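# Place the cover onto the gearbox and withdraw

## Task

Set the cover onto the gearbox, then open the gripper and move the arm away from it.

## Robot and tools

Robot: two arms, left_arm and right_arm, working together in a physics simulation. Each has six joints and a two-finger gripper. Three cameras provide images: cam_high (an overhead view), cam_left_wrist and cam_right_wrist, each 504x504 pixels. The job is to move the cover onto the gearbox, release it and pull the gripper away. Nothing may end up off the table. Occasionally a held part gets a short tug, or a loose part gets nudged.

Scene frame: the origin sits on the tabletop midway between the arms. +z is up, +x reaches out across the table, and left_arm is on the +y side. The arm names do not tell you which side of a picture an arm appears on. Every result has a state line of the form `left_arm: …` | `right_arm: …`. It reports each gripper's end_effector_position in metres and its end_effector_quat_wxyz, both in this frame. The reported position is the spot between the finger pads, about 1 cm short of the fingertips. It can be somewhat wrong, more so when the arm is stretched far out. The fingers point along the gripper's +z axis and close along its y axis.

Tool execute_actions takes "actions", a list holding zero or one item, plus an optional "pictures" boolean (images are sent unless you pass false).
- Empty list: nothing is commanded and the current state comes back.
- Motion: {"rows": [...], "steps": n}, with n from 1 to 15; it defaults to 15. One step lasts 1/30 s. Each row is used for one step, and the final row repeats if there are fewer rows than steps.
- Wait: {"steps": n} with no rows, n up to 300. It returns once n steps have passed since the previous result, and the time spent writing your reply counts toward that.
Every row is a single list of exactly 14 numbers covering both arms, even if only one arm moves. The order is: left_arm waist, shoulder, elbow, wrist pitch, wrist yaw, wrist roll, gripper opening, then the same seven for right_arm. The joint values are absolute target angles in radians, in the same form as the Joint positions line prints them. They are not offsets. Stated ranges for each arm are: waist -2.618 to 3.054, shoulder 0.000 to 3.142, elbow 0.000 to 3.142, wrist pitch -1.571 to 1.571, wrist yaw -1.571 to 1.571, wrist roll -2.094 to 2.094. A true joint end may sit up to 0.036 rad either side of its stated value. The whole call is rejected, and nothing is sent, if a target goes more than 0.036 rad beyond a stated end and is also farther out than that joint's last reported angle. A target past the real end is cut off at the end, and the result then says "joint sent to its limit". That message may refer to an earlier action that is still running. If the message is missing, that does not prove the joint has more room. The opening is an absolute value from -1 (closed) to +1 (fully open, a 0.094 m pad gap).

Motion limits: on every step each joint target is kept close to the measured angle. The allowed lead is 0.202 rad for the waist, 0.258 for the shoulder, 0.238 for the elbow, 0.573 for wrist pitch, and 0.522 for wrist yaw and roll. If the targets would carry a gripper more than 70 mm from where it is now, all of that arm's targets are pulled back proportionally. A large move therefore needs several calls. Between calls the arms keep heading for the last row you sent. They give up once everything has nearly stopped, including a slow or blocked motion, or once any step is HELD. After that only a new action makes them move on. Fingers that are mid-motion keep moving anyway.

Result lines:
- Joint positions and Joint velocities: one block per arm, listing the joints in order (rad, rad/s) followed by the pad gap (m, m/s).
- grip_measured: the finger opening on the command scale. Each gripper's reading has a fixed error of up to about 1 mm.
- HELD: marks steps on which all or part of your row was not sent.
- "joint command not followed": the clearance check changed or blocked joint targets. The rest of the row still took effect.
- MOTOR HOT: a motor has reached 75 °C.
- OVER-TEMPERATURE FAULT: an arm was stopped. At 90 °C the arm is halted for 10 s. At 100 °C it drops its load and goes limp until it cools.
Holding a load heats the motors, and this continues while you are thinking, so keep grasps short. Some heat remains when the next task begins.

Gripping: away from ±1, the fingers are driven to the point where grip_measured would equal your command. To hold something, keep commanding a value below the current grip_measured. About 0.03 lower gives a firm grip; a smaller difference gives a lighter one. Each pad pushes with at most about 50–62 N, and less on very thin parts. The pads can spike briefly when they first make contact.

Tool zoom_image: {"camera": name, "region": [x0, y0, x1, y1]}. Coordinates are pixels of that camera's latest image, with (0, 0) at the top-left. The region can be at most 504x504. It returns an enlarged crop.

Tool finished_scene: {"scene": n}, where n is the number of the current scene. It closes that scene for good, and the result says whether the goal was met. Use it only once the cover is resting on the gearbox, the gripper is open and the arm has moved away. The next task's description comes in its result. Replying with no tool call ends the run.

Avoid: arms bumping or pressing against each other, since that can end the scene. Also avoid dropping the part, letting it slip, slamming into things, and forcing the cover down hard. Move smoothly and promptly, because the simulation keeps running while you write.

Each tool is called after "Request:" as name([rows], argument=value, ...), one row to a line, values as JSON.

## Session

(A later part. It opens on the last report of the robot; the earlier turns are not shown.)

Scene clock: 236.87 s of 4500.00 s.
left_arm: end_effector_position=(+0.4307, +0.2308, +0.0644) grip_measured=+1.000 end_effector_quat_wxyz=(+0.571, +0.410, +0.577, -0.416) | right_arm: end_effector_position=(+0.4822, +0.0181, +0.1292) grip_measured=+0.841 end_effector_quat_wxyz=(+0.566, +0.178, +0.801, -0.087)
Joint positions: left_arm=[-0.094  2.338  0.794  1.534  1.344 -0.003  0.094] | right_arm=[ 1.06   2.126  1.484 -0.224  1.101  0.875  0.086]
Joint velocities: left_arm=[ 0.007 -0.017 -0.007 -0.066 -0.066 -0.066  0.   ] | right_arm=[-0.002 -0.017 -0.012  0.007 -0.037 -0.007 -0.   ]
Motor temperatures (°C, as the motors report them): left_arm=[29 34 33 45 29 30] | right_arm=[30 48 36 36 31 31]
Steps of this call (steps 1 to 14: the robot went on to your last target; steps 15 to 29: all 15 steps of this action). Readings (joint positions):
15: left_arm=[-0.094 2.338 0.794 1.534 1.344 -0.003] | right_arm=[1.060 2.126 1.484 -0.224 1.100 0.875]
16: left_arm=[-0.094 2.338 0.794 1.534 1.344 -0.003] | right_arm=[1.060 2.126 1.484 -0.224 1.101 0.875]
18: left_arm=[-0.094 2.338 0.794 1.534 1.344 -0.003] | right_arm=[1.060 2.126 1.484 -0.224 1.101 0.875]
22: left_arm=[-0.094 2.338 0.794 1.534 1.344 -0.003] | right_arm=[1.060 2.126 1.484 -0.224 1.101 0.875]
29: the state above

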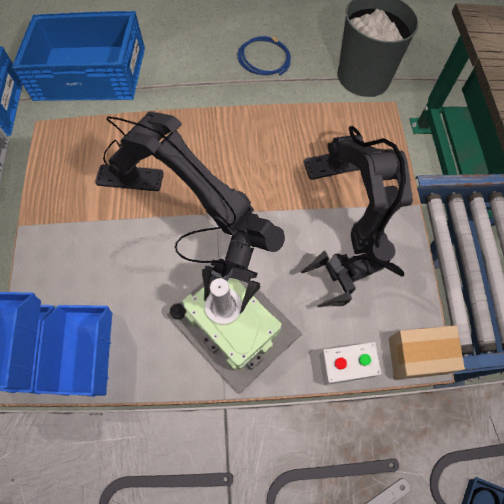

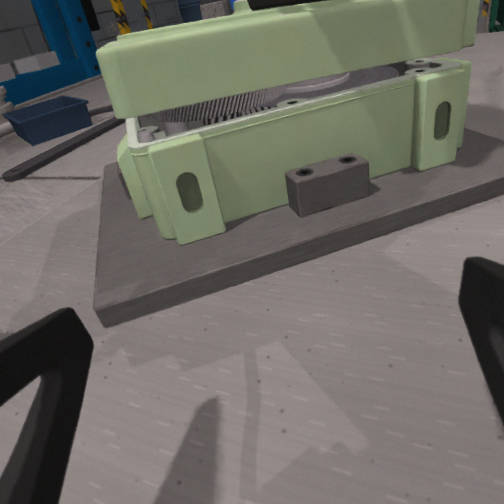

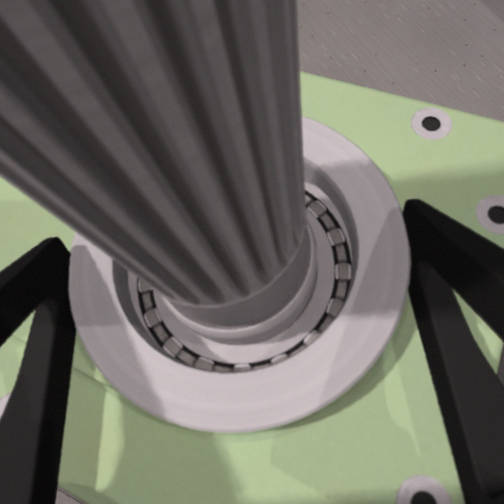

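Request:
execute_actions([
  {"rows":[[-0.1,2.32,0.79,1.55,1.35,0,1,1.07,2.05,1.47,-0.15,1.18,0.88,0.8]],"steps":15},
])

Request:
zoom_image(camera="cam_high", region=[170,280,290,400])

Scene clock: 237.87 s of 4500.00 s.
left_arm: end_effector_position=(+0.4307, +0.2308, +0.0644) grip_measured=+1.000 end_effector_quat_wxyz=(+0.571, +0.410, +0.577, -0.416) | right_arm: end_effector_position=(+0.4819, +0.0177, +0.1291) grip_measured=+0.841 end_effector_quat_wxyz=(+0.568, +0.179, +0.799, -0.083)
Joint positions: left_arm=[-0.094  2.338  0.794  1.534  1.344 -0.003  0.094] | right_arm=[ 1.06   2.121  1.47  -0.202  1.1    0.871  0.086]
Joint velocities: left_arm=[-0.017 -0.017 -0.007  0.037  0.022 -0.007  0.   ] | right_arm=[-0.007  0.007  0.017  0.007 -0.095 -0.007  0.001]
Motor temperatures (°C, as the motors report them): left_arm=[29 35 33 45 29 30] | right_arm=[30 48 36 36 31 31]
Steps of this call (steps 1 to 15: the robot went on to your last target; steps 16 to 30: all 15 steps of this action). Readings (joint positions):
16: left_arm=[-0.094 2.338 0.794 1.534 1.344 -0.003] | right_arm=[1.060 2.124 1.481 -0.221 1.101 0.875]
17: left_arm=[-0.094 2.338 0.794 1.534 1.344 -0.003] | right_arm=[1.060 2.122 1.476 -0.214 1.100 0.874]
19: left_arm=[-0.094 2.338 0.794 1.534 1.344 -0.003] | right_arm=[1.060 2.121 1.472 -0.207 1.100 0.872]
23: left_arm=[-0.094 2.338 0.794 1.534 1.344 -0.003] | right_arm=[1.060 2.121 1.470 -0.203 1.100 0.872]
30: the state above

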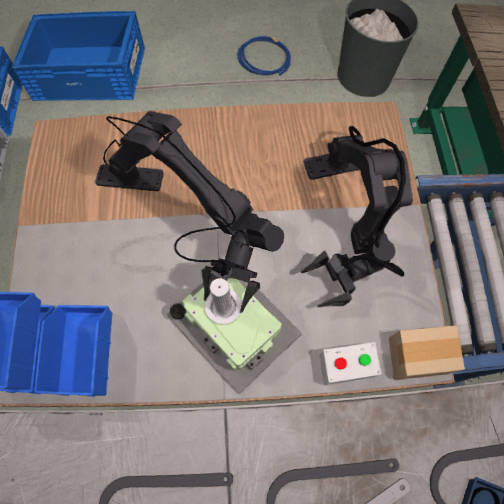

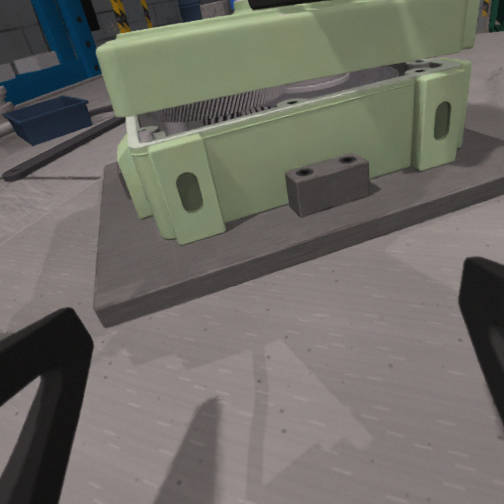

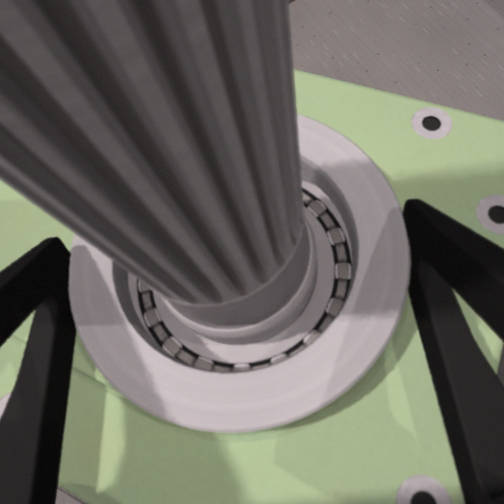

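Region (170, 280, 290, 400) of cam_high's 504x504 image, scaled by 4.200, with more detail than that image has.

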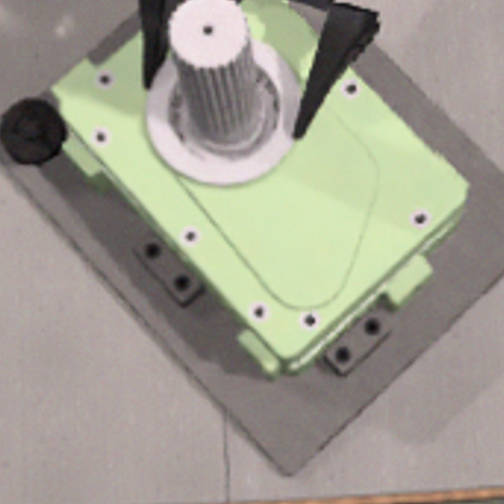

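Request:
execute_actions([
  {"rows":[[-0.1,2.32,0.79,1.55,1.35,0,1,1.06,2.03,1.47,-0.11,1.12,0.85,0.8]],"steps":15},
])

Request:
zoom_image(camera="cam_high", region=[170,280,290,400])

Scene clock: 238.87 s of 4500.00 s.
left_arm: end_effector_position=(+0.4307, +0.2308, +0.0644) grip_measured=+1.000 end_effector_quat_wxyz=(+0.571, +0.410, +0.577, -0.416) | right_arm: end_effector_position=(+0.4827, +0.0179, +0.1290) grip_measured=+0.841 end_effector_quat_wxyz=(+0.561, +0.173, +0.806, -0.076)
Joint positions: left_arm=[-0.094  2.338  0.794  1.534  1.344 -0.003  0.094] | right_arm=[ 1.054  2.108  1.461 -0.197  1.07   0.856  0.086]
Joint velocities: left_arm=[ 0.007 -0.002 -0.012 -0.037 -0.007 -0.022  0.   ] | right_arm=[ 0.007 -0.017  0.007  0.022 -0.081  0.007 -0.   ]
Motor temperatures (°C, as the motors report them): left_arm=[29 35 33 45 29 30] | right_arm=[30 48 36 36 31 31]
Steps of this call (steps 1 to 15: the robot went on to your last target; steps 16 to 30: all 15 steps of this action). Readings (joint positions):
16: left_arm=[-0.094 2.338 0.794 1.534 1.344 -0.003] | right_arm=[1.059 2.119 1.469 -0.200 1.097 0.867]
17: left_arm=[-0.094 2.338 0.794 1.534 1.344 -0.003] | right_arm=[1.057 2.115 1.466 -0.198 1.089 0.862]
19: left_arm=[-0.094 2.338 0.794 1.534 1.344 -0.003] | right_arm=[1.054 2.110 1.461 -0.197 1.073 0.856]
23: left_arm=[-0.094 2.338 0.794 1.534 1.344 -0.003] | right_arm=[1.054 2.108 1.461 -0.197 1.070 0.856]
30: the state above

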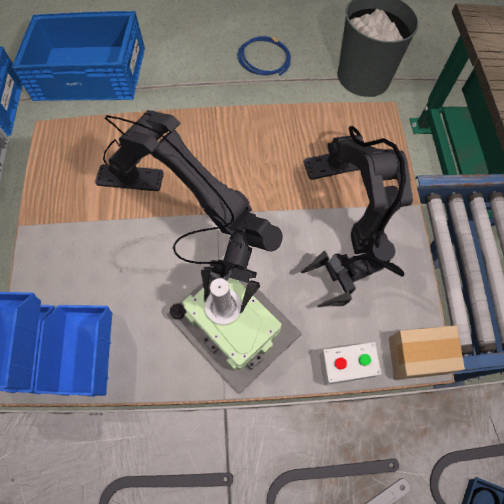

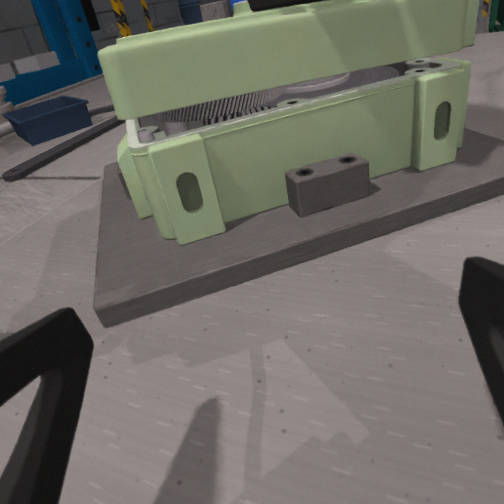

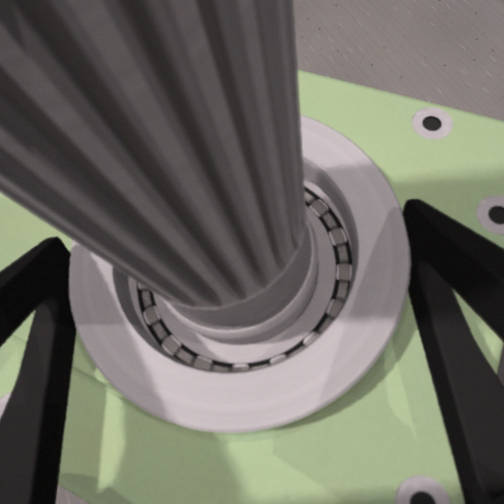

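Region (170, 280, 290, 400) of cam_high's 504x504 image, scaled by 4.200, with more detail than that image has.

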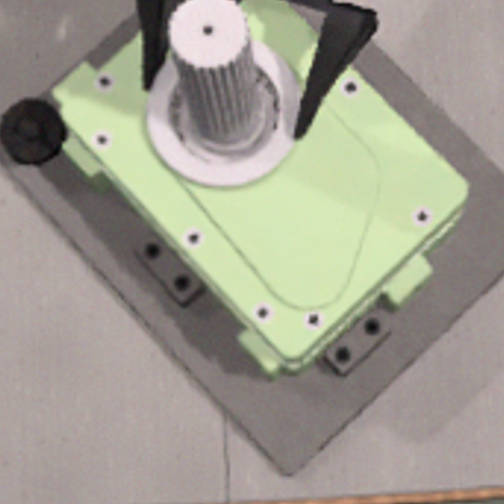

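Yaw 0.364, stopped. Lower now.

Request:
execute_actions([
  {"rows":[[-0.1,2.32,0.79,1.55,1.35,0,1,1.054,2.08,1.47,-0.14,1.14,0.86,0.8]],"steps":15},
])

Scene clock: 239.77 s of 4500.00 s.
left_arm: end_effector_position=(+0.4307, +0.2308, +0.0644) grip_measured=+1.000 end_effector_quat_wxyz=(+0.571, +0.410, +0.577, -0.416) | right_arm: end_effector_position=(+0.4828, +0.0174, +0.1284) grip_measured=+0.841 end_effector_quat_wxyz=(+0.561, +0.174, +0.805, -0.078)
Joint positions: left_arm=[-0.094  2.338  0.794  1.534  1.344 -0.003  0.094] | right_arm=[ 1.053  2.11   1.461 -0.197  1.073  0.856  0.086]
Joint velocities: left_arm=[ 0.012  0.017 -0.002  0.022  0.081 -0.051  0.   ] | right_arm=[-0.022 -0.007 -0.012 -0.022  0.11  -0.037 -0.   ]
Motor temperatures (°C, as the motors report them): left_arm=[29 35 33 45 29 30] | right_arm=[30 49 36 36 31 31]
Steps of this call (steps 1 to 12: the robot went on to your last target; steps 13 to 27: all 15 steps of this action). Readings (joint positions):
13: left_arm=[-0.094 2.338 0.794 1.534 1.344 -0.003] | right_arm=[1.053 2.109 1.461 -0.197 1.071 0.856]
14: left_arm=[-0.094 2.338 0.794 1.534 1.344 -0.003] | right_arm=[1.053 2.110 1.461 -0.197 1.073 0.856]
16: left_arm=[-0.094 2.338 0.794 1.534 1.344 -0.003] | right_arm=[1.053 2.110 1.461 -0.197 1.073 0.856]
20: left_arm=[-0.094 2.338 0.794 1.534 1.344 -0.003] | right_arm=[1.053 2.110 1.461 -0.197 1.073 0.856]
27: the state above

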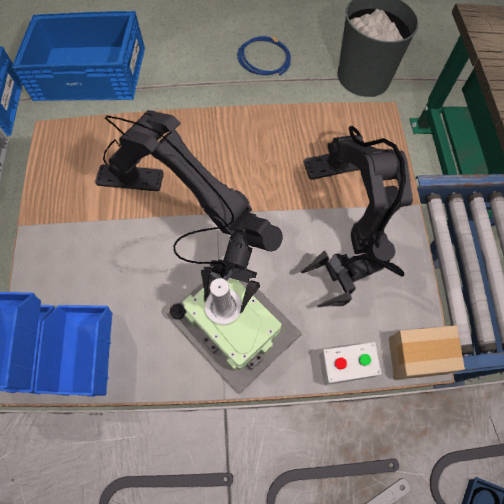

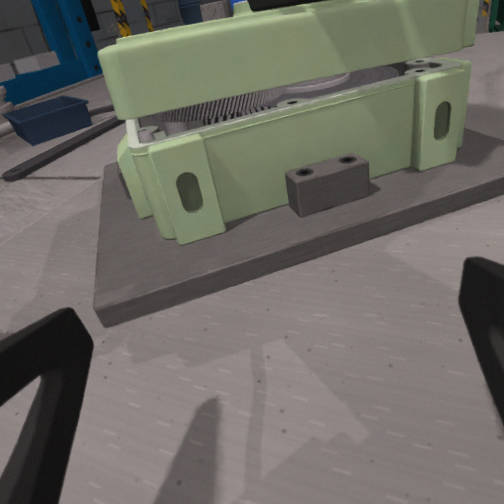

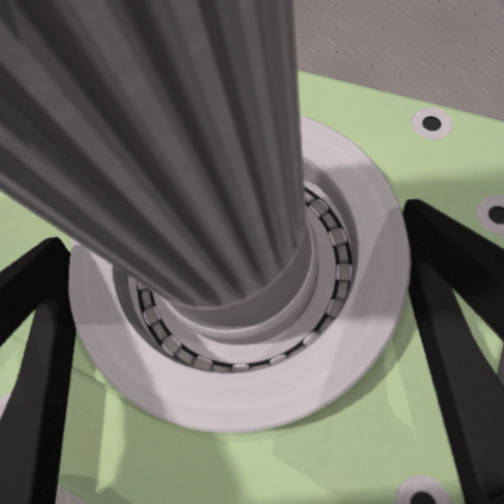

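Request:
execute_actions([
  {"rows":[[-0.1,2.32,0.79,1.55,1.35,0,1,1.054,2.125,1.47,-0.21,1.08,0.84,0.8]],"steps":15},
])

Scene clock: 241.30 s of 4500.00 s.
left_arm: end_effector_position=(+0.4307, +0.2308, +0.0644) grip_measured=+1.000 end_effector_quat_wxyz=(+0.571, +0.410, +0.577, -0.416) | right_arm: end_effector_position=(+0.4826, +0.0171, +0.1263) grip_measured=+0.841 end_effector_quat_wxyz=(+0.560, +0.172, +0.806, -0.081)
Joint positions: left_arm=[-0.094  2.338  0.794  1.534  1.344 -0.003  0.094] | right_arm=[ 1.053  2.114  1.461 -0.199  1.074  0.856  0.086]
Joint velocities: left_arm=[ 0.022  0.007  0.002 -0.022  0.007 -0.11   0.   ] | right_arm=[-0.002 -0.002 -0.027 -0.051  0.022 -0.037 -0.   ]
Motor temperatures (°C, as the motors report them): left_arm=[29 36 33 45 29 30] | right_arm=[30 49 36 36 31 31]
Steps of this call (steps 1 to 15: the robot went on to your last target; steps 16 to 31: nothing new was sent; steps 32 to 46: all 15 steps of this action). Readings (joint positions):
32: left_arm=[-0.094 2.338 0.794 1.534 1.344 -0.003] | right_arm=[1.053 2.113 1.461 -0.199 1.072 0.856]
33: left_arm=[-0.094 2.338 0.794 1.534 1.344 -0.003] | right_arm=[1.053 2.114 1.461 -0.199 1.074 0.856]
35: left_arm=[-0.094 2.338 0.794 1.534 1.344 -0.003] | right_arm=[1.053 2.114 1.461 -0.199 1.074 0.856]
39: left_arm=[-0.094 2.338 0.794 1.534 1.344 -0.003] | right_arm=[1.053 2.114 1.461 -0.199 1.074 0.856]
46: the state above

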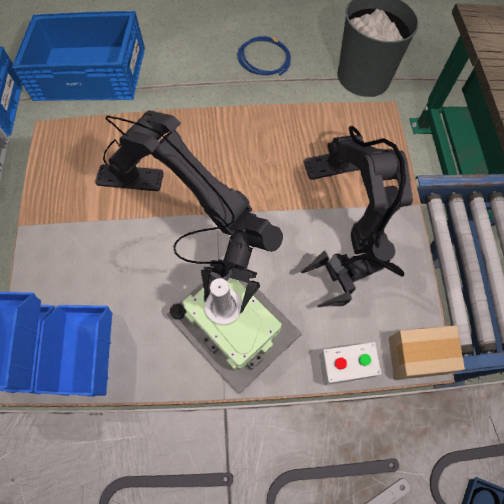

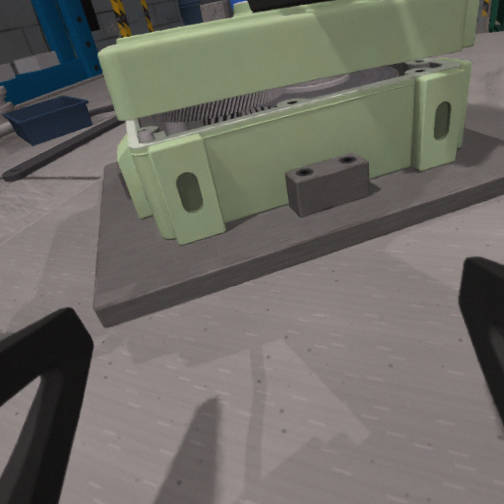

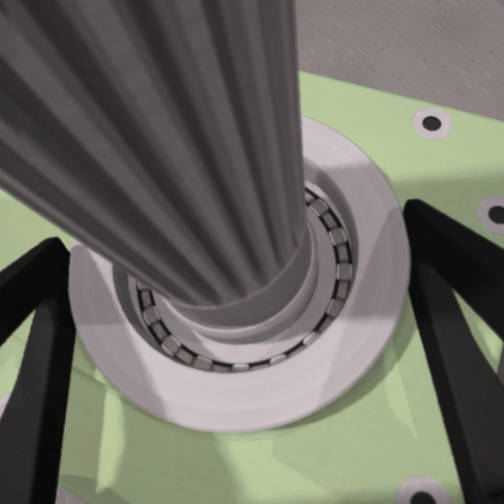

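Request:
execute_actions([
  {"rows":[[-0.1,2.32,0.79,1.55,1.35,0,1,1.075,2.13,1.45,-0.13,1.2,0.85,0.8]],"steps":15},
])

Scene clock: 242.73 s of 4500.00 s.
left_arm: end_effector_position=(+0.4307, +0.2308, +0.0644) grip_measured=+1.000 end_effector_quat_wxyz=(+0.571, +0.410, +0.577, -0.416) | right_arm: end_effector_position=(+0.4822, +0.0178, +0.1268) grip_measured=+0.841 end_effector_quat_wxyz=(+0.569, +0.174, +0.799, -0.086)
Joint positions: left_arm=[-0.094  2.338  0.794  1.534  1.344 -0.003  0.094] | right_arm=[ 1.06   2.124  1.461 -0.181  1.102  0.852  0.086]
Joint velocities: left_arm=[ 0.002 -0.007 -0.002 -0.051  0.022  0.007  0.   ] | right_arm=[ 0.027 -0.007  0.007  0.037 -0.022 -0.037  0.   ]
Motor temperatures (°C, as the motors report them): left_arm=[29 36 33 45 29 30] | right_arm=[30 48 36 36 31 31]
Steps of this call (steps 1 to 15: the robot went on to your last target; steps 16 to 28: nothing new was sent; steps 29 to 43: all 15 steps of this action). Readings (joint positions):
29: left_arm=[-0.094 2.338 0.794 1.534 1.344 -0.003] | right_arm=[1.055 2.115 1.461 -0.194 1.081 0.856]
30: left_arm=[-0.094 2.338 0.794 1.534 1.344 -0.003] | right_arm=[1.058 2.121 1.461 -0.187 1.094 0.855]
32: left_arm=[-0.094 2.338 0.794 1.534 1.344 -0.003] | right_arm=[1.060 2.124 1.461 -0.181 1.102 0.852]
36: left_arm=[-0.094 2.338 0.794 1.534 1.344 -0.003] | right_arm=[1.060 2.124 1.461 -0.181 1.102 0.852]
43: the state above

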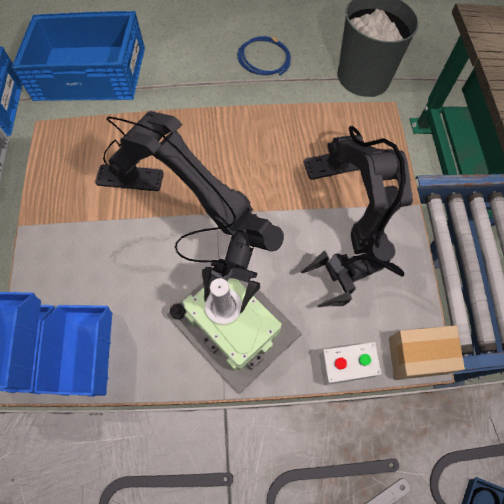

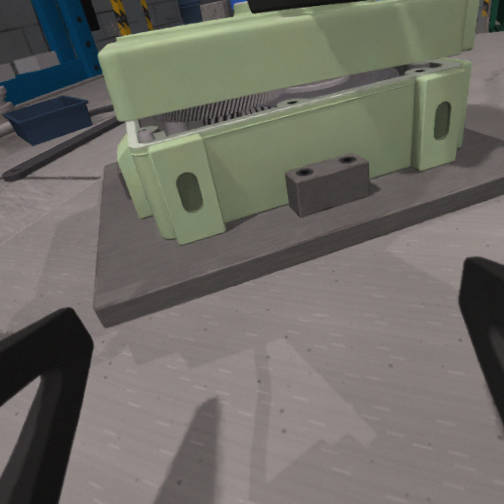

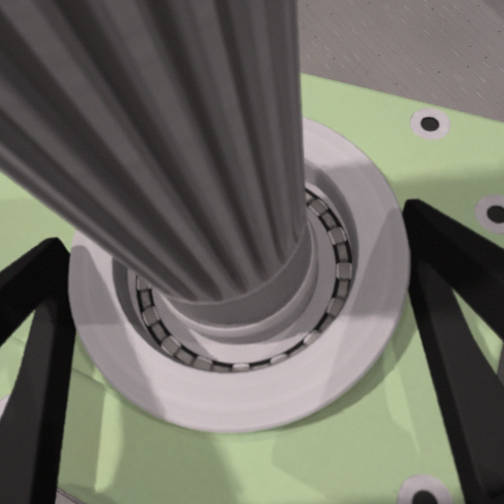

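Request:
execute_actions([
  {"rows":[[-0.1,2.32,0.79,1.55,1.35,0,1,1.062,2.12,1.47,-0.2,1.13,0.81,0.8]],"steps":15},
])

Request:
zoom_image(camera="cam_high", region=[170,280,290,400])

Scene clock: 243.90 s of 4500.00 s.
left_arm: end_effector_position=(+0.4307, +0.2308, +0.0644) grip_measured=+1.000 end_effector_quat_wxyz=(+0.571, +0.410, +0.577, -0.416) | right_arm: end_effector_position=(+0.4820, +0.0179, +0.1263) grip_measured=+0.841 end_effector_quat_wxyz=(+0.568, +0.170, +0.801, -0.089)
Joint positions: left_arm=[-0.094  2.338  0.794  1.534  1.344 -0.003  0.094] | right_arm=[ 1.06   2.124  1.461 -0.183  1.1    0.843  0.086]
Joint velocities: left_arm=[-0.012  0.022  0.002 -0.037  0.022 -0.007  0.   ] | right_arm=[-0.007 -0.002  0.002  0.007 -0.051  0.007  0.   ]
Motor temperatures (°C, as the motors report them): left_arm=[29 36 33 45 29 30] | right_arm=[30 48 36 36 31 31]
Steps of this call (steps 1 to 15: the robot went on to your last target; steps 16 to 20: nothing new was sent; steps 21 to 35: all 15 steps of this action). Readings (joint positions):
21: left_arm=[-0.094 2.338 0.794 1.534 1.344 -0.003] | right_arm=[1.060 2.124 1.461 -0.183 1.100 0.850]
22: left_arm=[-0.094 2.338 0.794 1.534 1.344 -0.003] | right_arm=[1.060 2.124 1.461 -0.183 1.099 0.846]
24: left_arm=[-0.094 2.338 0.794 1.534 1.344 -0.003] | right_arm=[1.060 2.124 1.461 -0.183 1.100 0.844]
28: left_arm=[-0.094 2.338 0.794 1.534 1.344 -0.003] | right_arm=[1.060 2.124 1.461 -0.183 1.100 0.843]
35: the state above

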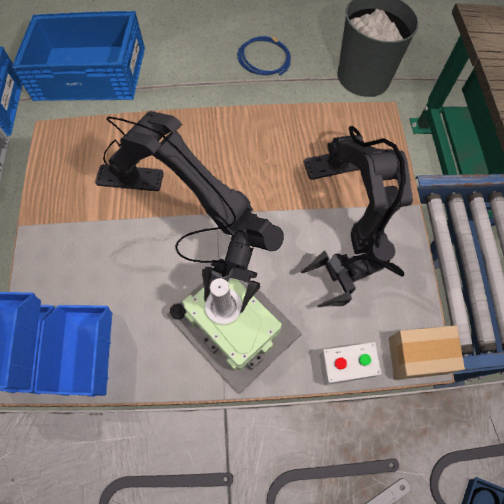

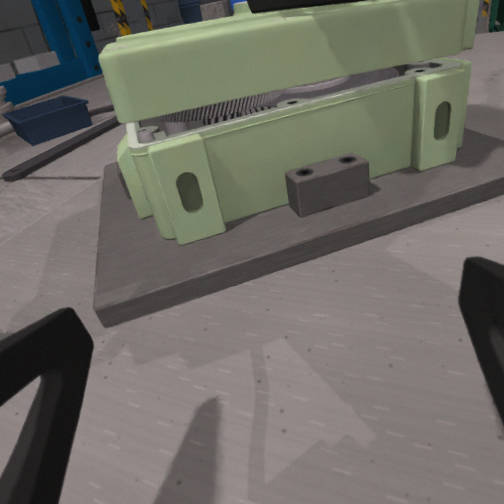

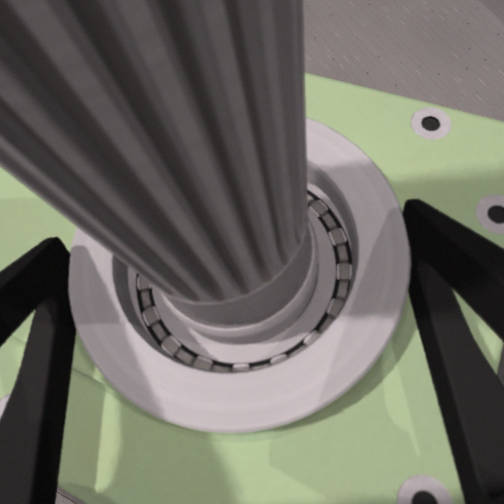

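Region (170, 280, 290, 400) of cam_high's 504x504 image, scaled by 4.200, with more detail than that image has.

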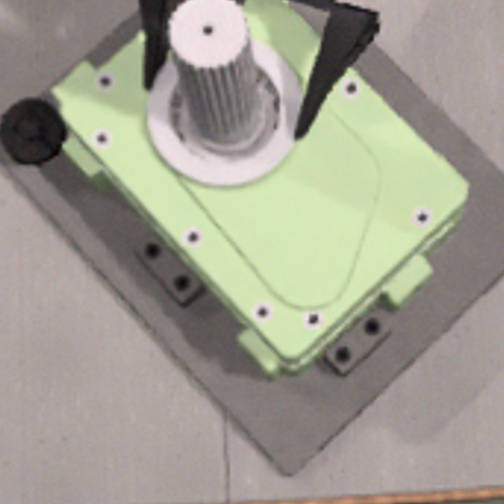

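Request:
zoom_image(camera="cam_left_wrist", region=[90,60,250,180])

Request:
zoom_image(camera="cam_high", region=[215,310,295,390])

Region (90, 60, 250, 180) of cam_left_wrist's 504x504 image, scaled by 3.150, with more detail than that image has; it fills the top 378 rows of this view, and the rest is white.

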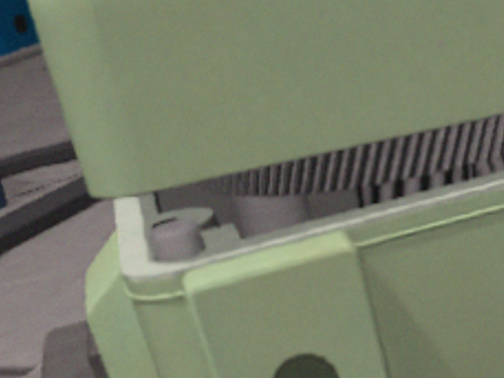

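Region (215, 310, 295, 390) of cam_high's 504x504 image, scaled by 6.300, with more detail than that image has.

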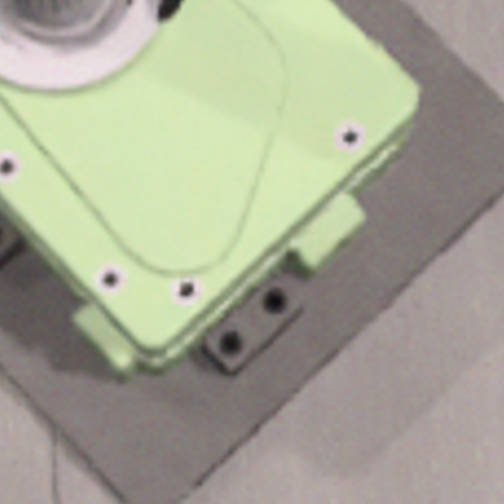

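Request:
execute_actions([
  {"rows":[[-0.1,2.32,0.79,1.55,1.35,0,1,1.058,2.06,1.45,-0.17,1.08,0.82,0.8]],"steps":15},
])

Scene clock: 245.80 s of 4500.00 s.
left_arm: end_effector_position=(+0.4307, +0.2308, +0.0644) grip_measured=+1.000 end_effector_quat_wxyz=(+0.571, +0.410, +0.577, -0.416) | right_arm: end_effector_position=(+0.4824, +0.0183, +0.1278) grip_measured=+0.841 end_effector_quat_wxyz=(+0.563, +0.168, +0.805, -0.083)
Joint positions: left_arm=[-0.094  2.338  0.794  1.534  1.344 -0.003  0.094] | right_arm=[ 1.056  2.115  1.461 -0.191  1.081  0.842  0.086]
Joint velocities: left_arm=[-0.002 -0.022 -0.007  0.037  0.007  0.037  0.   ] | right_arm=[ 0.012 -0.022  0.017  0.037 -0.022 -0.037  0.001]
Motor temperatures (°C, as the motors report them): left_arm=[29 37 33 45 29 30] | right_arm=[30 48 36 36 31 31]
Steps of this call (steps 1 to 15: the robot went on to your last target; steps 16 to 42: nothing new was sent; steps 43 to 57: all 15 steps of this action). Readings (joint positions):
43: left_arm=[-0.094 2.338 0.794 1.534 1.344 -0.003] | right_arm=[1.059 2.121 1.461 -0.182 1.096 0.843]
44: left_arm=[-0.094 2.338 0.794 1.534 1.344 -0.003] | right_arm=[1.057 2.117 1.461 -0.186 1.088 0.841]
46: left_arm=[-0.094 2.338 0.794 1.534 1.344 -0.003] | right_arm=[1.056 2.115 1.461 -0.190 1.081 0.841]
50: left_arm=[-0.094 2.338 0.794 1.534 1.344 -0.003] | right_arm=[1.056 2.115 1.461 -0.191 1.081 0.842]
57: the state above

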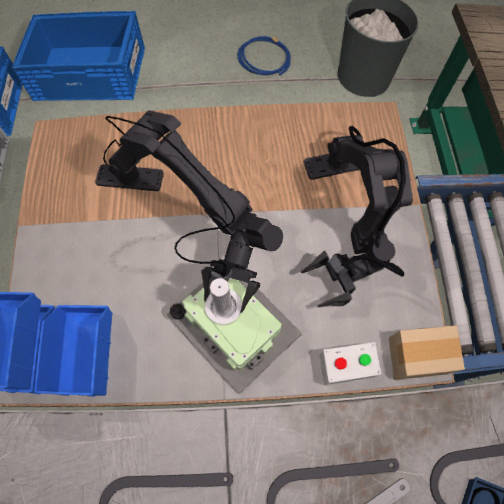

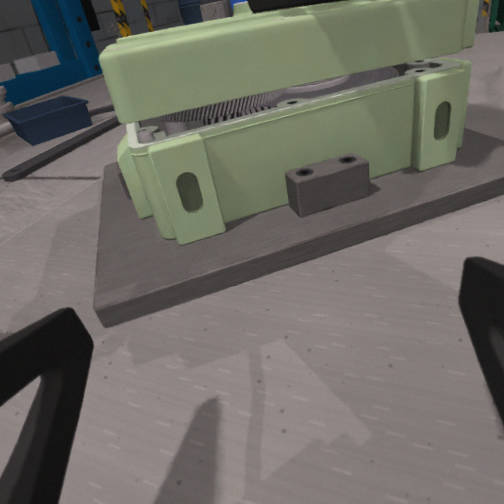

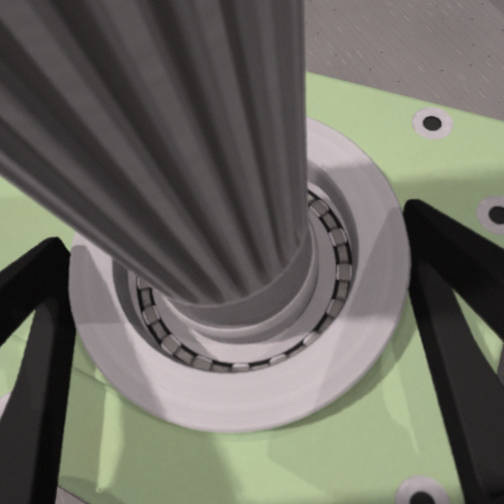

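Request:
execute_actions([
  {"rows":[[-0.1,2.32,0.79,1.55,1.35,0,1,1.056,2.105,1.47,-0.19,1.08,0.84,0.8],[-0.1,2.32,0.79,1.55,1.35,0,1,1.056,2.105,1.47,-0.19,1.08,0.84,0.8],[-0.1,2.32,0.79,1.55,1.35,0,1,1.056,2.105,1.47,-0.19,1.08,0.84,0.8],[-0.1,2.32,0.79,1.55,1.35,0,1,1.056,2.105,1.47,-0.19,1.08,0.84,1]],"steps":15},
])

Request:
zoom_image(camera="cam_high", region=[170,280,290,400])

Scene clock: 246.93 s of 4500.00 s.
left_arm: end_effector_position=(+0.4307, +0.2308, +0.0644) grip_measured=+1.000 end_effector_quat_wxyz=(+0.571, +0.410, +0.577, -0.416) | right_arm: end_effector_position=(+0.4823, +0.0188, +0.1266) grip_measured=+1.000 end_effector_quat_wxyz=(+0.561, +0.168, +0.807, -0.081)
Joint positions: left_arm=[-0.094  2.338  0.794  1.534  1.344 -0.003  0.094] | right_arm=[ 1.056  2.115  1.461 -0.194  1.074  0.846  0.094]
Joint velocities: left_arm=[-0.022 -0.002  0.007  0.051  0.022  0.066  0.   ] | right_arm=[-0.012  0.012  0.007  0.022  0.051 -0.007  0.   ]
Motor temperatures (°C, as the motors report them): left_arm=[29 37 33 45 29 30] | right_arm=[30 48 36 36 31 31]
Steps of this call (steps 1 to 15: the robot went on to your last target; steps 16 to 19: nothing new was sent; steps 20 to 34: all 15 steps of this action). Readings (joint positions):
20: left_arm=[-0.094 2.338 0.794 1.534 1.344 -0.003] | right_arm=[1.056 2.115 1.461 -0.192 1.081 0.845]
21: left_arm=[-0.094 2.338 0.794 1.534 1.344 -0.003] | right_arm=[1.056 2.115 1.461 -0.193 1.080 0.847]
23: left_arm=[-0.094 2.338 0.794 1.534 1.344 -0.003] | right_arm=[1.056 2.115 1.461 -0.195 1.079 0.848]
27: left_arm=[-0.094 2.338 0.794 1.534 1.344 -0.003] | right_arm=[1.056 2.115 1.461 -0.194 1.076 0.846]
34: the state above

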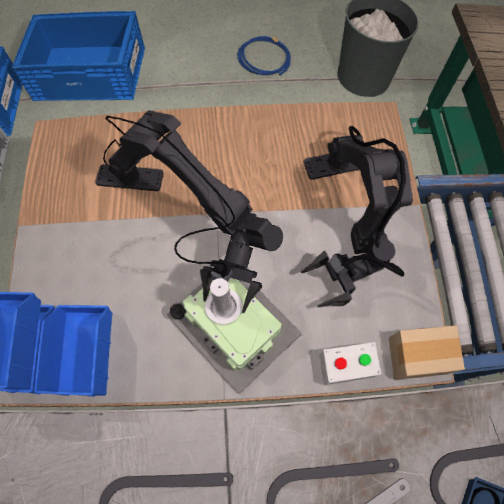

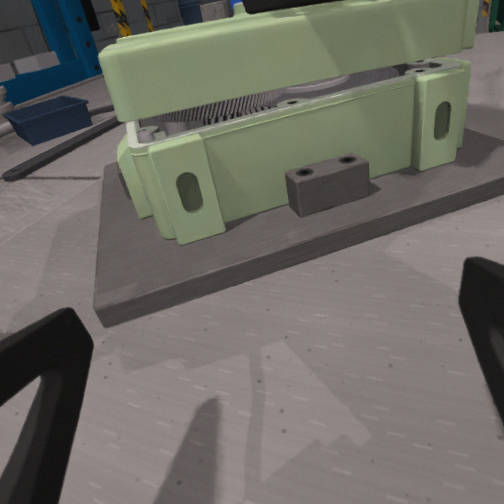

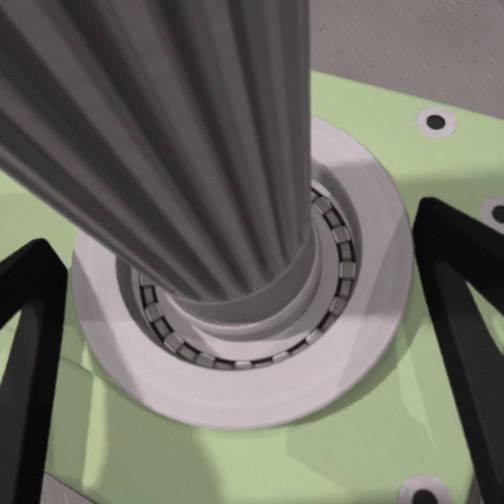

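Region (170, 280, 290, 400) of cam_high's 504x504 image, scaled by 4.200, with more detail than that image has.

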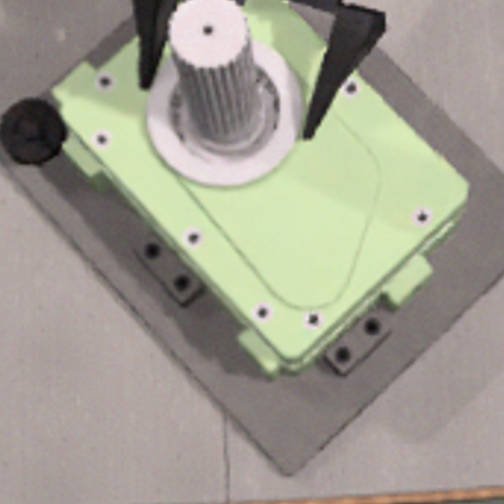

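Request:
execute_actions(actions=[])

Scene clock: 249.43 s of 4500.00 s.
left_arm: end_effector_position=(+0.4307, +0.2308, +0.0644) grip_measured=+1.000 end_effector_quat_wxyz=(+0.571, +0.410, +0.577, -0.416) | right_arm: end_effector_position=(+0.4823, +0.0188, +0.1265) grip_measured=+1.000 end_effector_quat_wxyz=(+0.561, +0.168, +0.807, -0.081)
Joint positions: left_arm=[-0.094  2.338  0.794  1.534  1.344 -0.003  0.094] | right_arm=[ 1.056  2.115  1.461 -0.194  1.073  0.846  0.094]
Joint velocities: left_arm=[-0.022  0.002  0.002  0.081 -0.022 -0.022  0.   ] | right_arm=[ 0.007  0.002  0.017 -0.007  0.037 -0.007  0.   ]
Motor temperatures (°C, as the motors report them): left_arm=[29 37 33 45 29 30] | right_arm=[30 48 36 36 30 31]
Steps of this call (steps 1 to 15: the robot went on to your last target; steps 16 to 75: nothing new was sent). Readings (joint positions):
1: left_arm=[-0.094 2.338 0.794 1.534 1.344 -0.003] | right_arm=[1.056 2.115 1.461 -0.194 1.074 0.846]
2: left_arm=[-0.094 2.338 0.794 1.534 1.344 -0.003] | right_arm=[1.056 2.115 1.461 -0.194 1.073 0.846]
4: left_arm=[-0.094 2.338 0.794 1.534 1.344 -0.003] | right_arm=[1.056 2.115 1.461 -0.194 1.073 0.846]
8: left_arm=[-0.094 2.338 0.794 1.534 1.344 -0.003] | right_arm=[1.056 2.115 1.461 -0.194 1.073 0.846]
75: the state above
All arms were judged still, so your last target was given up. Only a new action makes them travel on or press farther. Fingers that are still opening or closing keep moving.

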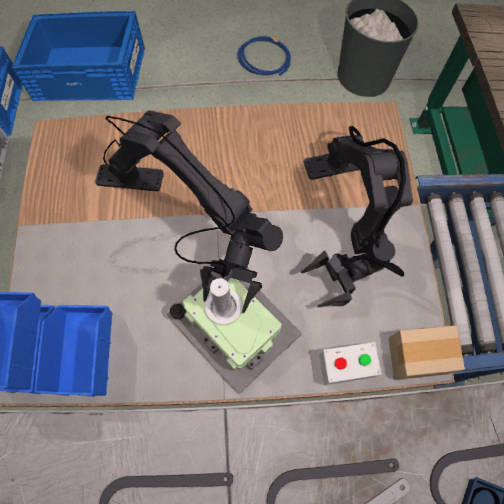

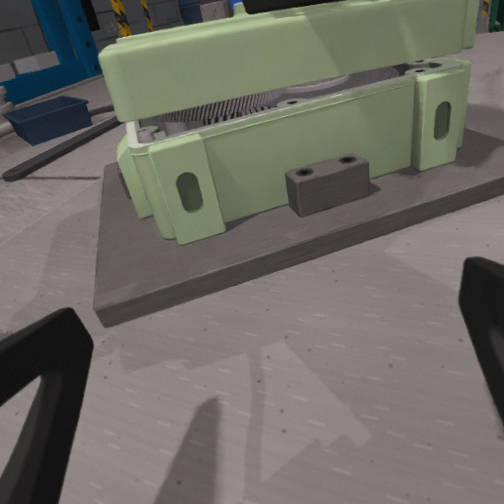

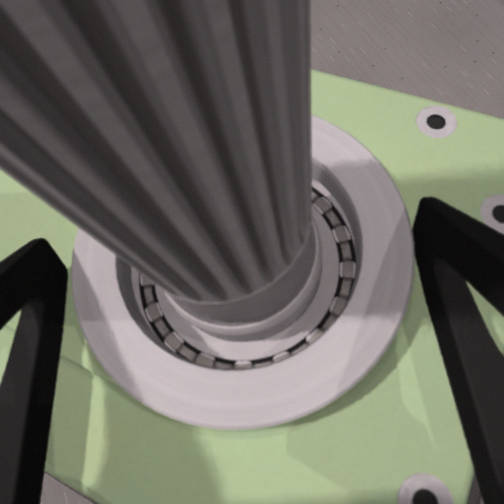

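Request:
zoom_image(camera="cam_left_wrist", region=[90,20,500,200])

Request:
zoom_image(camera="cam_high", region=[160,260,310,400])

Region (90, 20, 500, 200) of cam_left_wrist's 504x504 image, scaled by 1.229, with more detail than that image has; it fills the top 221 rows of this view, and the rest is white.

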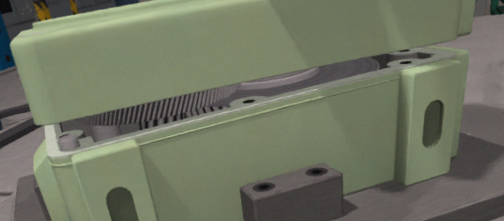

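Region (160, 260, 310, 400) of cam_high's 504x504 image, scaled by 3.360, with more detail than that image has; it fills the top 470 rows of this view, and the rest is white.

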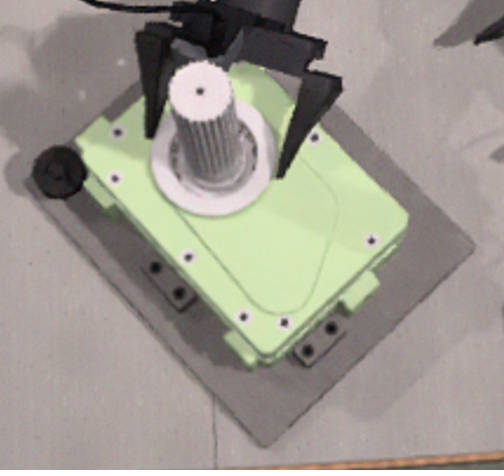

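Request:
execute_actions([
  {"rows":[[-0.1,2.1,1.2,0.8,0.6,0,-1,1.056,2.105,1.47,-0.19,1.08,0.84,1]]},
], pictures=false)

Request:
execute_actions([
  {"rows":[[-0.3,2.0,1.9,-0.7,0,0,-1,1.056,2.105,1.47,-0.19,1.08,0.84,1]]},
], pictures=false)

Request:
execute_actions([
  {"steps":40},
], pictures=false)

Request:
execute_actions([
  {"rows":[[-0.67,2.18,2.14,-0.8,0,0,-1,1.056,2.105,1.47,-0.19,1.08,0.84,1]]},
], pictures=false)

Request:
execute_actions([
  {"steps":30},
])

Scene clock: 254.03 s of 4500.00 s.
left_arm: end_effector_position=(+0.6043, +0.3110, +0.1968) grip_measured=-0.991 end_effector_quat_wxyz=(+0.682, +0.200, +0.675, -0.198) | right_arm: end_effector_position=(+0.4823, +0.0188, +0.1265) grip_measured=+1.000 end_effector_quat_wxyz=(+0.561, +0.168, +0.807, -0.081)
Joint positions: left_arm=[-0.095  2.087  1.191  0.907  0.664 -0.001  0.   ] | right_arm=[ 1.056  2.115  1.461 -0.194  1.073  0.846  0.094]
Joint velocities: left_arm=[ 0.007  0.017 -0.007 -0.549 -0.33  -0.051  0.001] | right_arm=[-0.037 -0.002 -0.002 -0.066  0.007  0.022  0.   ]
Motor temperatures (°C, as the motors report them): left_arm=[29 38 32 44 29 30] | right_arm=[30 48 36 36 30 31]
Steps of this call (steps 1 to 90: nothing new was sent; then 1.10 s passed at rest; steps 91 to 105: all 15 steps of this action). Readings (joint positions):
91: left_arm=[-0.094 2.326 0.803 1.494 1.317 -0.002] | right_arm=[1.056 2.115 1.461 -0.194 1.073 0.846]
92: left_arm=[-0.095 2.308 0.826 1.423 1.268 -0.002] | right_arm=[1.056 2.115 1.461 -0.194 1.073 0.846]
94: left_arm=[-0.095 2.257 0.898 1.289 1.155 -0.001] | right_arm=[1.056 2.115 1.461 -0.194 1.073 0.846]
98: left_arm=[-0.095 2.168 1.084 1.068 0.907 -0.001] | right_arm=[1.056 2.115 1.461 -0.194 1.073 0.846]
105: the state above

Scene clock: 254.53 s of 4500.00 s.
left_arm: end_effector_position=(+0.6133, +0.2940, +0.2747) grip_measured=-0.992 end_effector_quat_wxyz=(+0.487, +0.059, +0.870, -0.044) | right_arm: end_effector_position=(+0.4823, +0.0188, +0.1265) grip_measured=+1.000 end_effector_quat_wxyz=(+0.561, +0.168, +0.807, -0.081)
Joint positions: left_arm=[-0.305  1.966  1.895 -0.478  0.036 -0.     0.   ] | right_arm=[ 1.056  2.115  1.461 -0.194  1.073  0.846  0.094]
Joint velocities: left_arm=[ 0.105  0.012  0.002 -1.267 -0.183  0.007 -0.   ] | right_arm=[ 0.012  0.002 -0.002 -0.037 -0.066 -0.037  0.   ]
Motor temperatures (°C, as the motors report them): left_arm=[29 38 33 44 29 30] | right_arm=[30 47 36 36 30 31]
Steps of this call (steps 1 to 15: all 15 steps of this action). Readings (joint positions):
1: left_arm=[-0.113 2.083 1.215 0.827 0.595 -0.000] | right_arm=[1.056 2.115 1.461 -0.194 1.073 0.846]
2: left_arm=[-0.143 2.083 1.274 0.693 0.485 -0.000] | right_arm=[1.056 2.115 1.461 -0.194 1.073 0.846]
4: left_arm=[-0.227 2.079 1.414 0.451 0.305 -0.000] | right_arm=[1.056 2.115 1.461 -0.194 1.073 0.846]
8: left_arm=[-0.331 2.053 1.717 0.008 0.143 -0.000] | right_arm=[1.056 2.115 1.461 -0.194 1.073 0.846]
15: the state above

Scene clock: 255.87 s of 4500.00 s.
left_arm: end_effector_position=(+0.5879, +0.3034, +0.2079) grip_measured=-0.992 end_effector_quat_wxyz=(+0.372, +0.053, +0.926, -0.025) | right_arm: end_effector_position=(+0.4823, +0.0188, +0.1265) grip_measured=+1.000 end_effector_quat_wxyz=(+0.561, +0.168, +0.807, -0.081)
Joint positions: left_arm=[-0.303  2.015  1.895 -0.686  0.008 -0.     0.   ] | right_arm=[ 1.056  2.115  1.461 -0.194  1.073  0.846  0.094]
Joint velocities: left_arm=[-0.017  0.007  0.022  0.051 -0.081  0.081 -0.   ] | right_arm=[-0.017  0.027 -0.012 -0.007 -0.007 -0.037  0.   ]
Motor temperatures (°C, as the motors report them): left_arm=[29 39 33 44 29 30] | right_arm=[30 47 36 36 30 31]
Steps of this call (steps 1 to 30: the robot went on to your last target; steps 31 to 40: nothing new was sent). Readings (joint positions):
1: left_arm=[-0.303 1.969 1.895 -0.515 0.028 -0.000] | right_arm=[1.056 2.115 1.461 -0.194 1.073 0.846]
2: left_arm=[-0.303 1.975 1.895 -0.550 0.023 -0.000] | right_arm=[1.056 2.115 1.461 -0.194 1.073 0.846]
4: left_arm=[-0.303 1.992 1.895 -0.603 0.018 -0.000] | right_arm=[1.056 2.115 1.461 -0.194 1.073 0.846]
8: left_arm=[-0.303 2.014 1.895 -0.664 0.012 -0.000] | right_arm=[1.056 2.115 1.461 -0.194 1.073 0.846]
40: the state above
All arms were judged still, so your last target was given up. Only a new action makes them travel on or press farther. Fingers that are still opening or closing keep moving.

Scene clock: 256.37 s of 4500.00 s.
left_arm: end_effector_position=(+0.5404, +0.0736, +0.1776) grip_measured=-0.992 end_effector_quat_wxyz=(+0.327, +0.245, +0.908, -0.094) | right_arm: end_effector_position=(+0.4823, +0.0188, +0.1265) grip_measured=+1.000 end_effector_quat_wxyz=(+0.561, +0.168, +0.807, -0.081)
Joint positions: left_arm=[-0.713  2.198  2.101 -0.779  0.013 -0.     0.   ] | right_arm=[ 1.056  2.115  1.461 -0.194  1.073  0.846  0.094]
Joint velocities: left_arm=[ 0.105 -0.027  0.095 -0.081  0.007  0.037 -0.   ] | right_arm=[ 0.012  0.012  0.007  0.007 -0.11  -0.007  0.   ]
Motor temperatures (°C, as the motors report them): left_arm=[29 39 33 44 29 30] | right_arm=[30 47 36 36 30 31]
Steps of this call (steps 1 to 15: all 15 steps of this action). Readings (joint positions):
1: left_arm=[-0.313 2.029 1.921 -0.710 0.001 -0.000] | right_arm=[1.056 2.115 1.461 -0.194 1.073 0.846]
2: left_arm=[-0.330 2.057 1.968 -0.727 -0.008 -0.000] | right_arm=[1.056 2.115 1.461 -0.194 1.073 0.846]
4: left_arm=[-0.391 2.108 2.036 -0.727 -0.012 -0.000] | right_arm=[1.056 2.115 1.461 -0.194 1.073 0.846]
8: left_arm=[-0.553 2.168 2.078 -0.735 -0.012 -0.000] | right_arm=[1.056 2.115 1.461 -0.194 1.073 0.846]
15: the state above

Scene clock: 257.37 s of 4500.00 s.
left_arm: end_effector_position=(+0.5529, +0.0970, +0.1789) grip_measured=-0.992 end_effector_quat_wxyz=(+0.330, +0.224, +0.913, -0.083) | right_arm: end_effector_position=(+0.4823, +0.0188, +0.1265) grip_measured=+1.000 end_effector_quat_wxyz=(+0.561, +0.168, +0.807, -0.081)
Joint positions: left_arm=[-0.67   2.198  2.106 -0.786  0.004 -0.     0.   ] | right_arm=[ 1.056  2.115  1.461 -0.194  1.073  0.846  0.094]
Joint velocities: left_arm=[-0.007 -0.002 -0.007 -0.095  0.037 -0.051 -0.001] | right_arm=[-0.012 -0.002  0.012 -0.081 -0.095 -0.037  0.   ]
Motor temperatures (°C, as the motors report them): left_arm=[29 39 33 44 29 30] | right_arm=[30 47 36 36 30 31]
Steps of this call (steps 1 to 30: the robot went on to your last target). Readings (joint positions):
1: left_arm=[-0.707 2.198 2.103 -0.780 0.013 -0.000] | right_arm=[1.056 2.115 1.461 -0.194 1.073 0.846]
2: left_arm=[-0.700 2.198 2.105 -0.781 0.013 -0.000] | right_arm=[1.056 2.115 1.461 -0.194 1.073 0.846]
4: left_arm=[-0.684 2.198 2.106 -0.781 0.010 -0.000] | right_arm=[1.056 2.115 1.461 -0.194 1.073 0.846]
8: left_arm=[-0.670 2.198 2.106 -0.784 0.004 -0.000] | right_arm=[1.056 2.115 1.461 -0.194 1.073 0.846]
30: the state above
All arms were judged still, so your last target was given up. Only a new action makes them travel on or press farther. Fingers that are still opening or closing keep moving.

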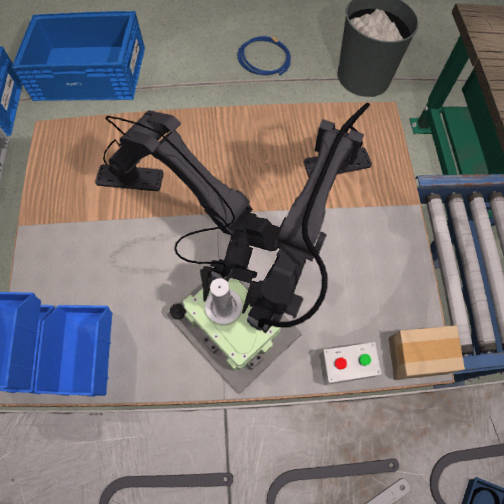

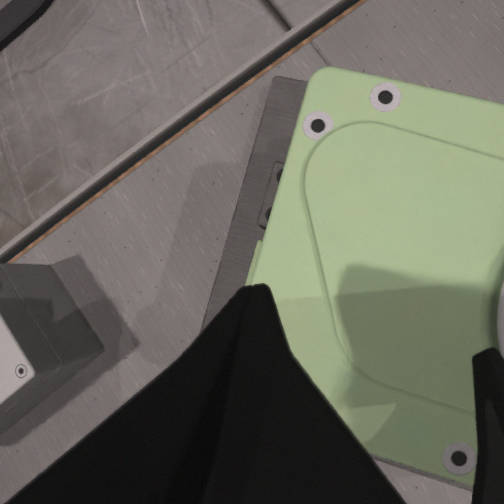

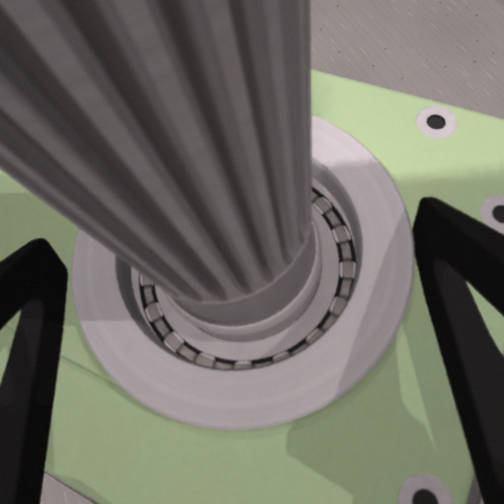

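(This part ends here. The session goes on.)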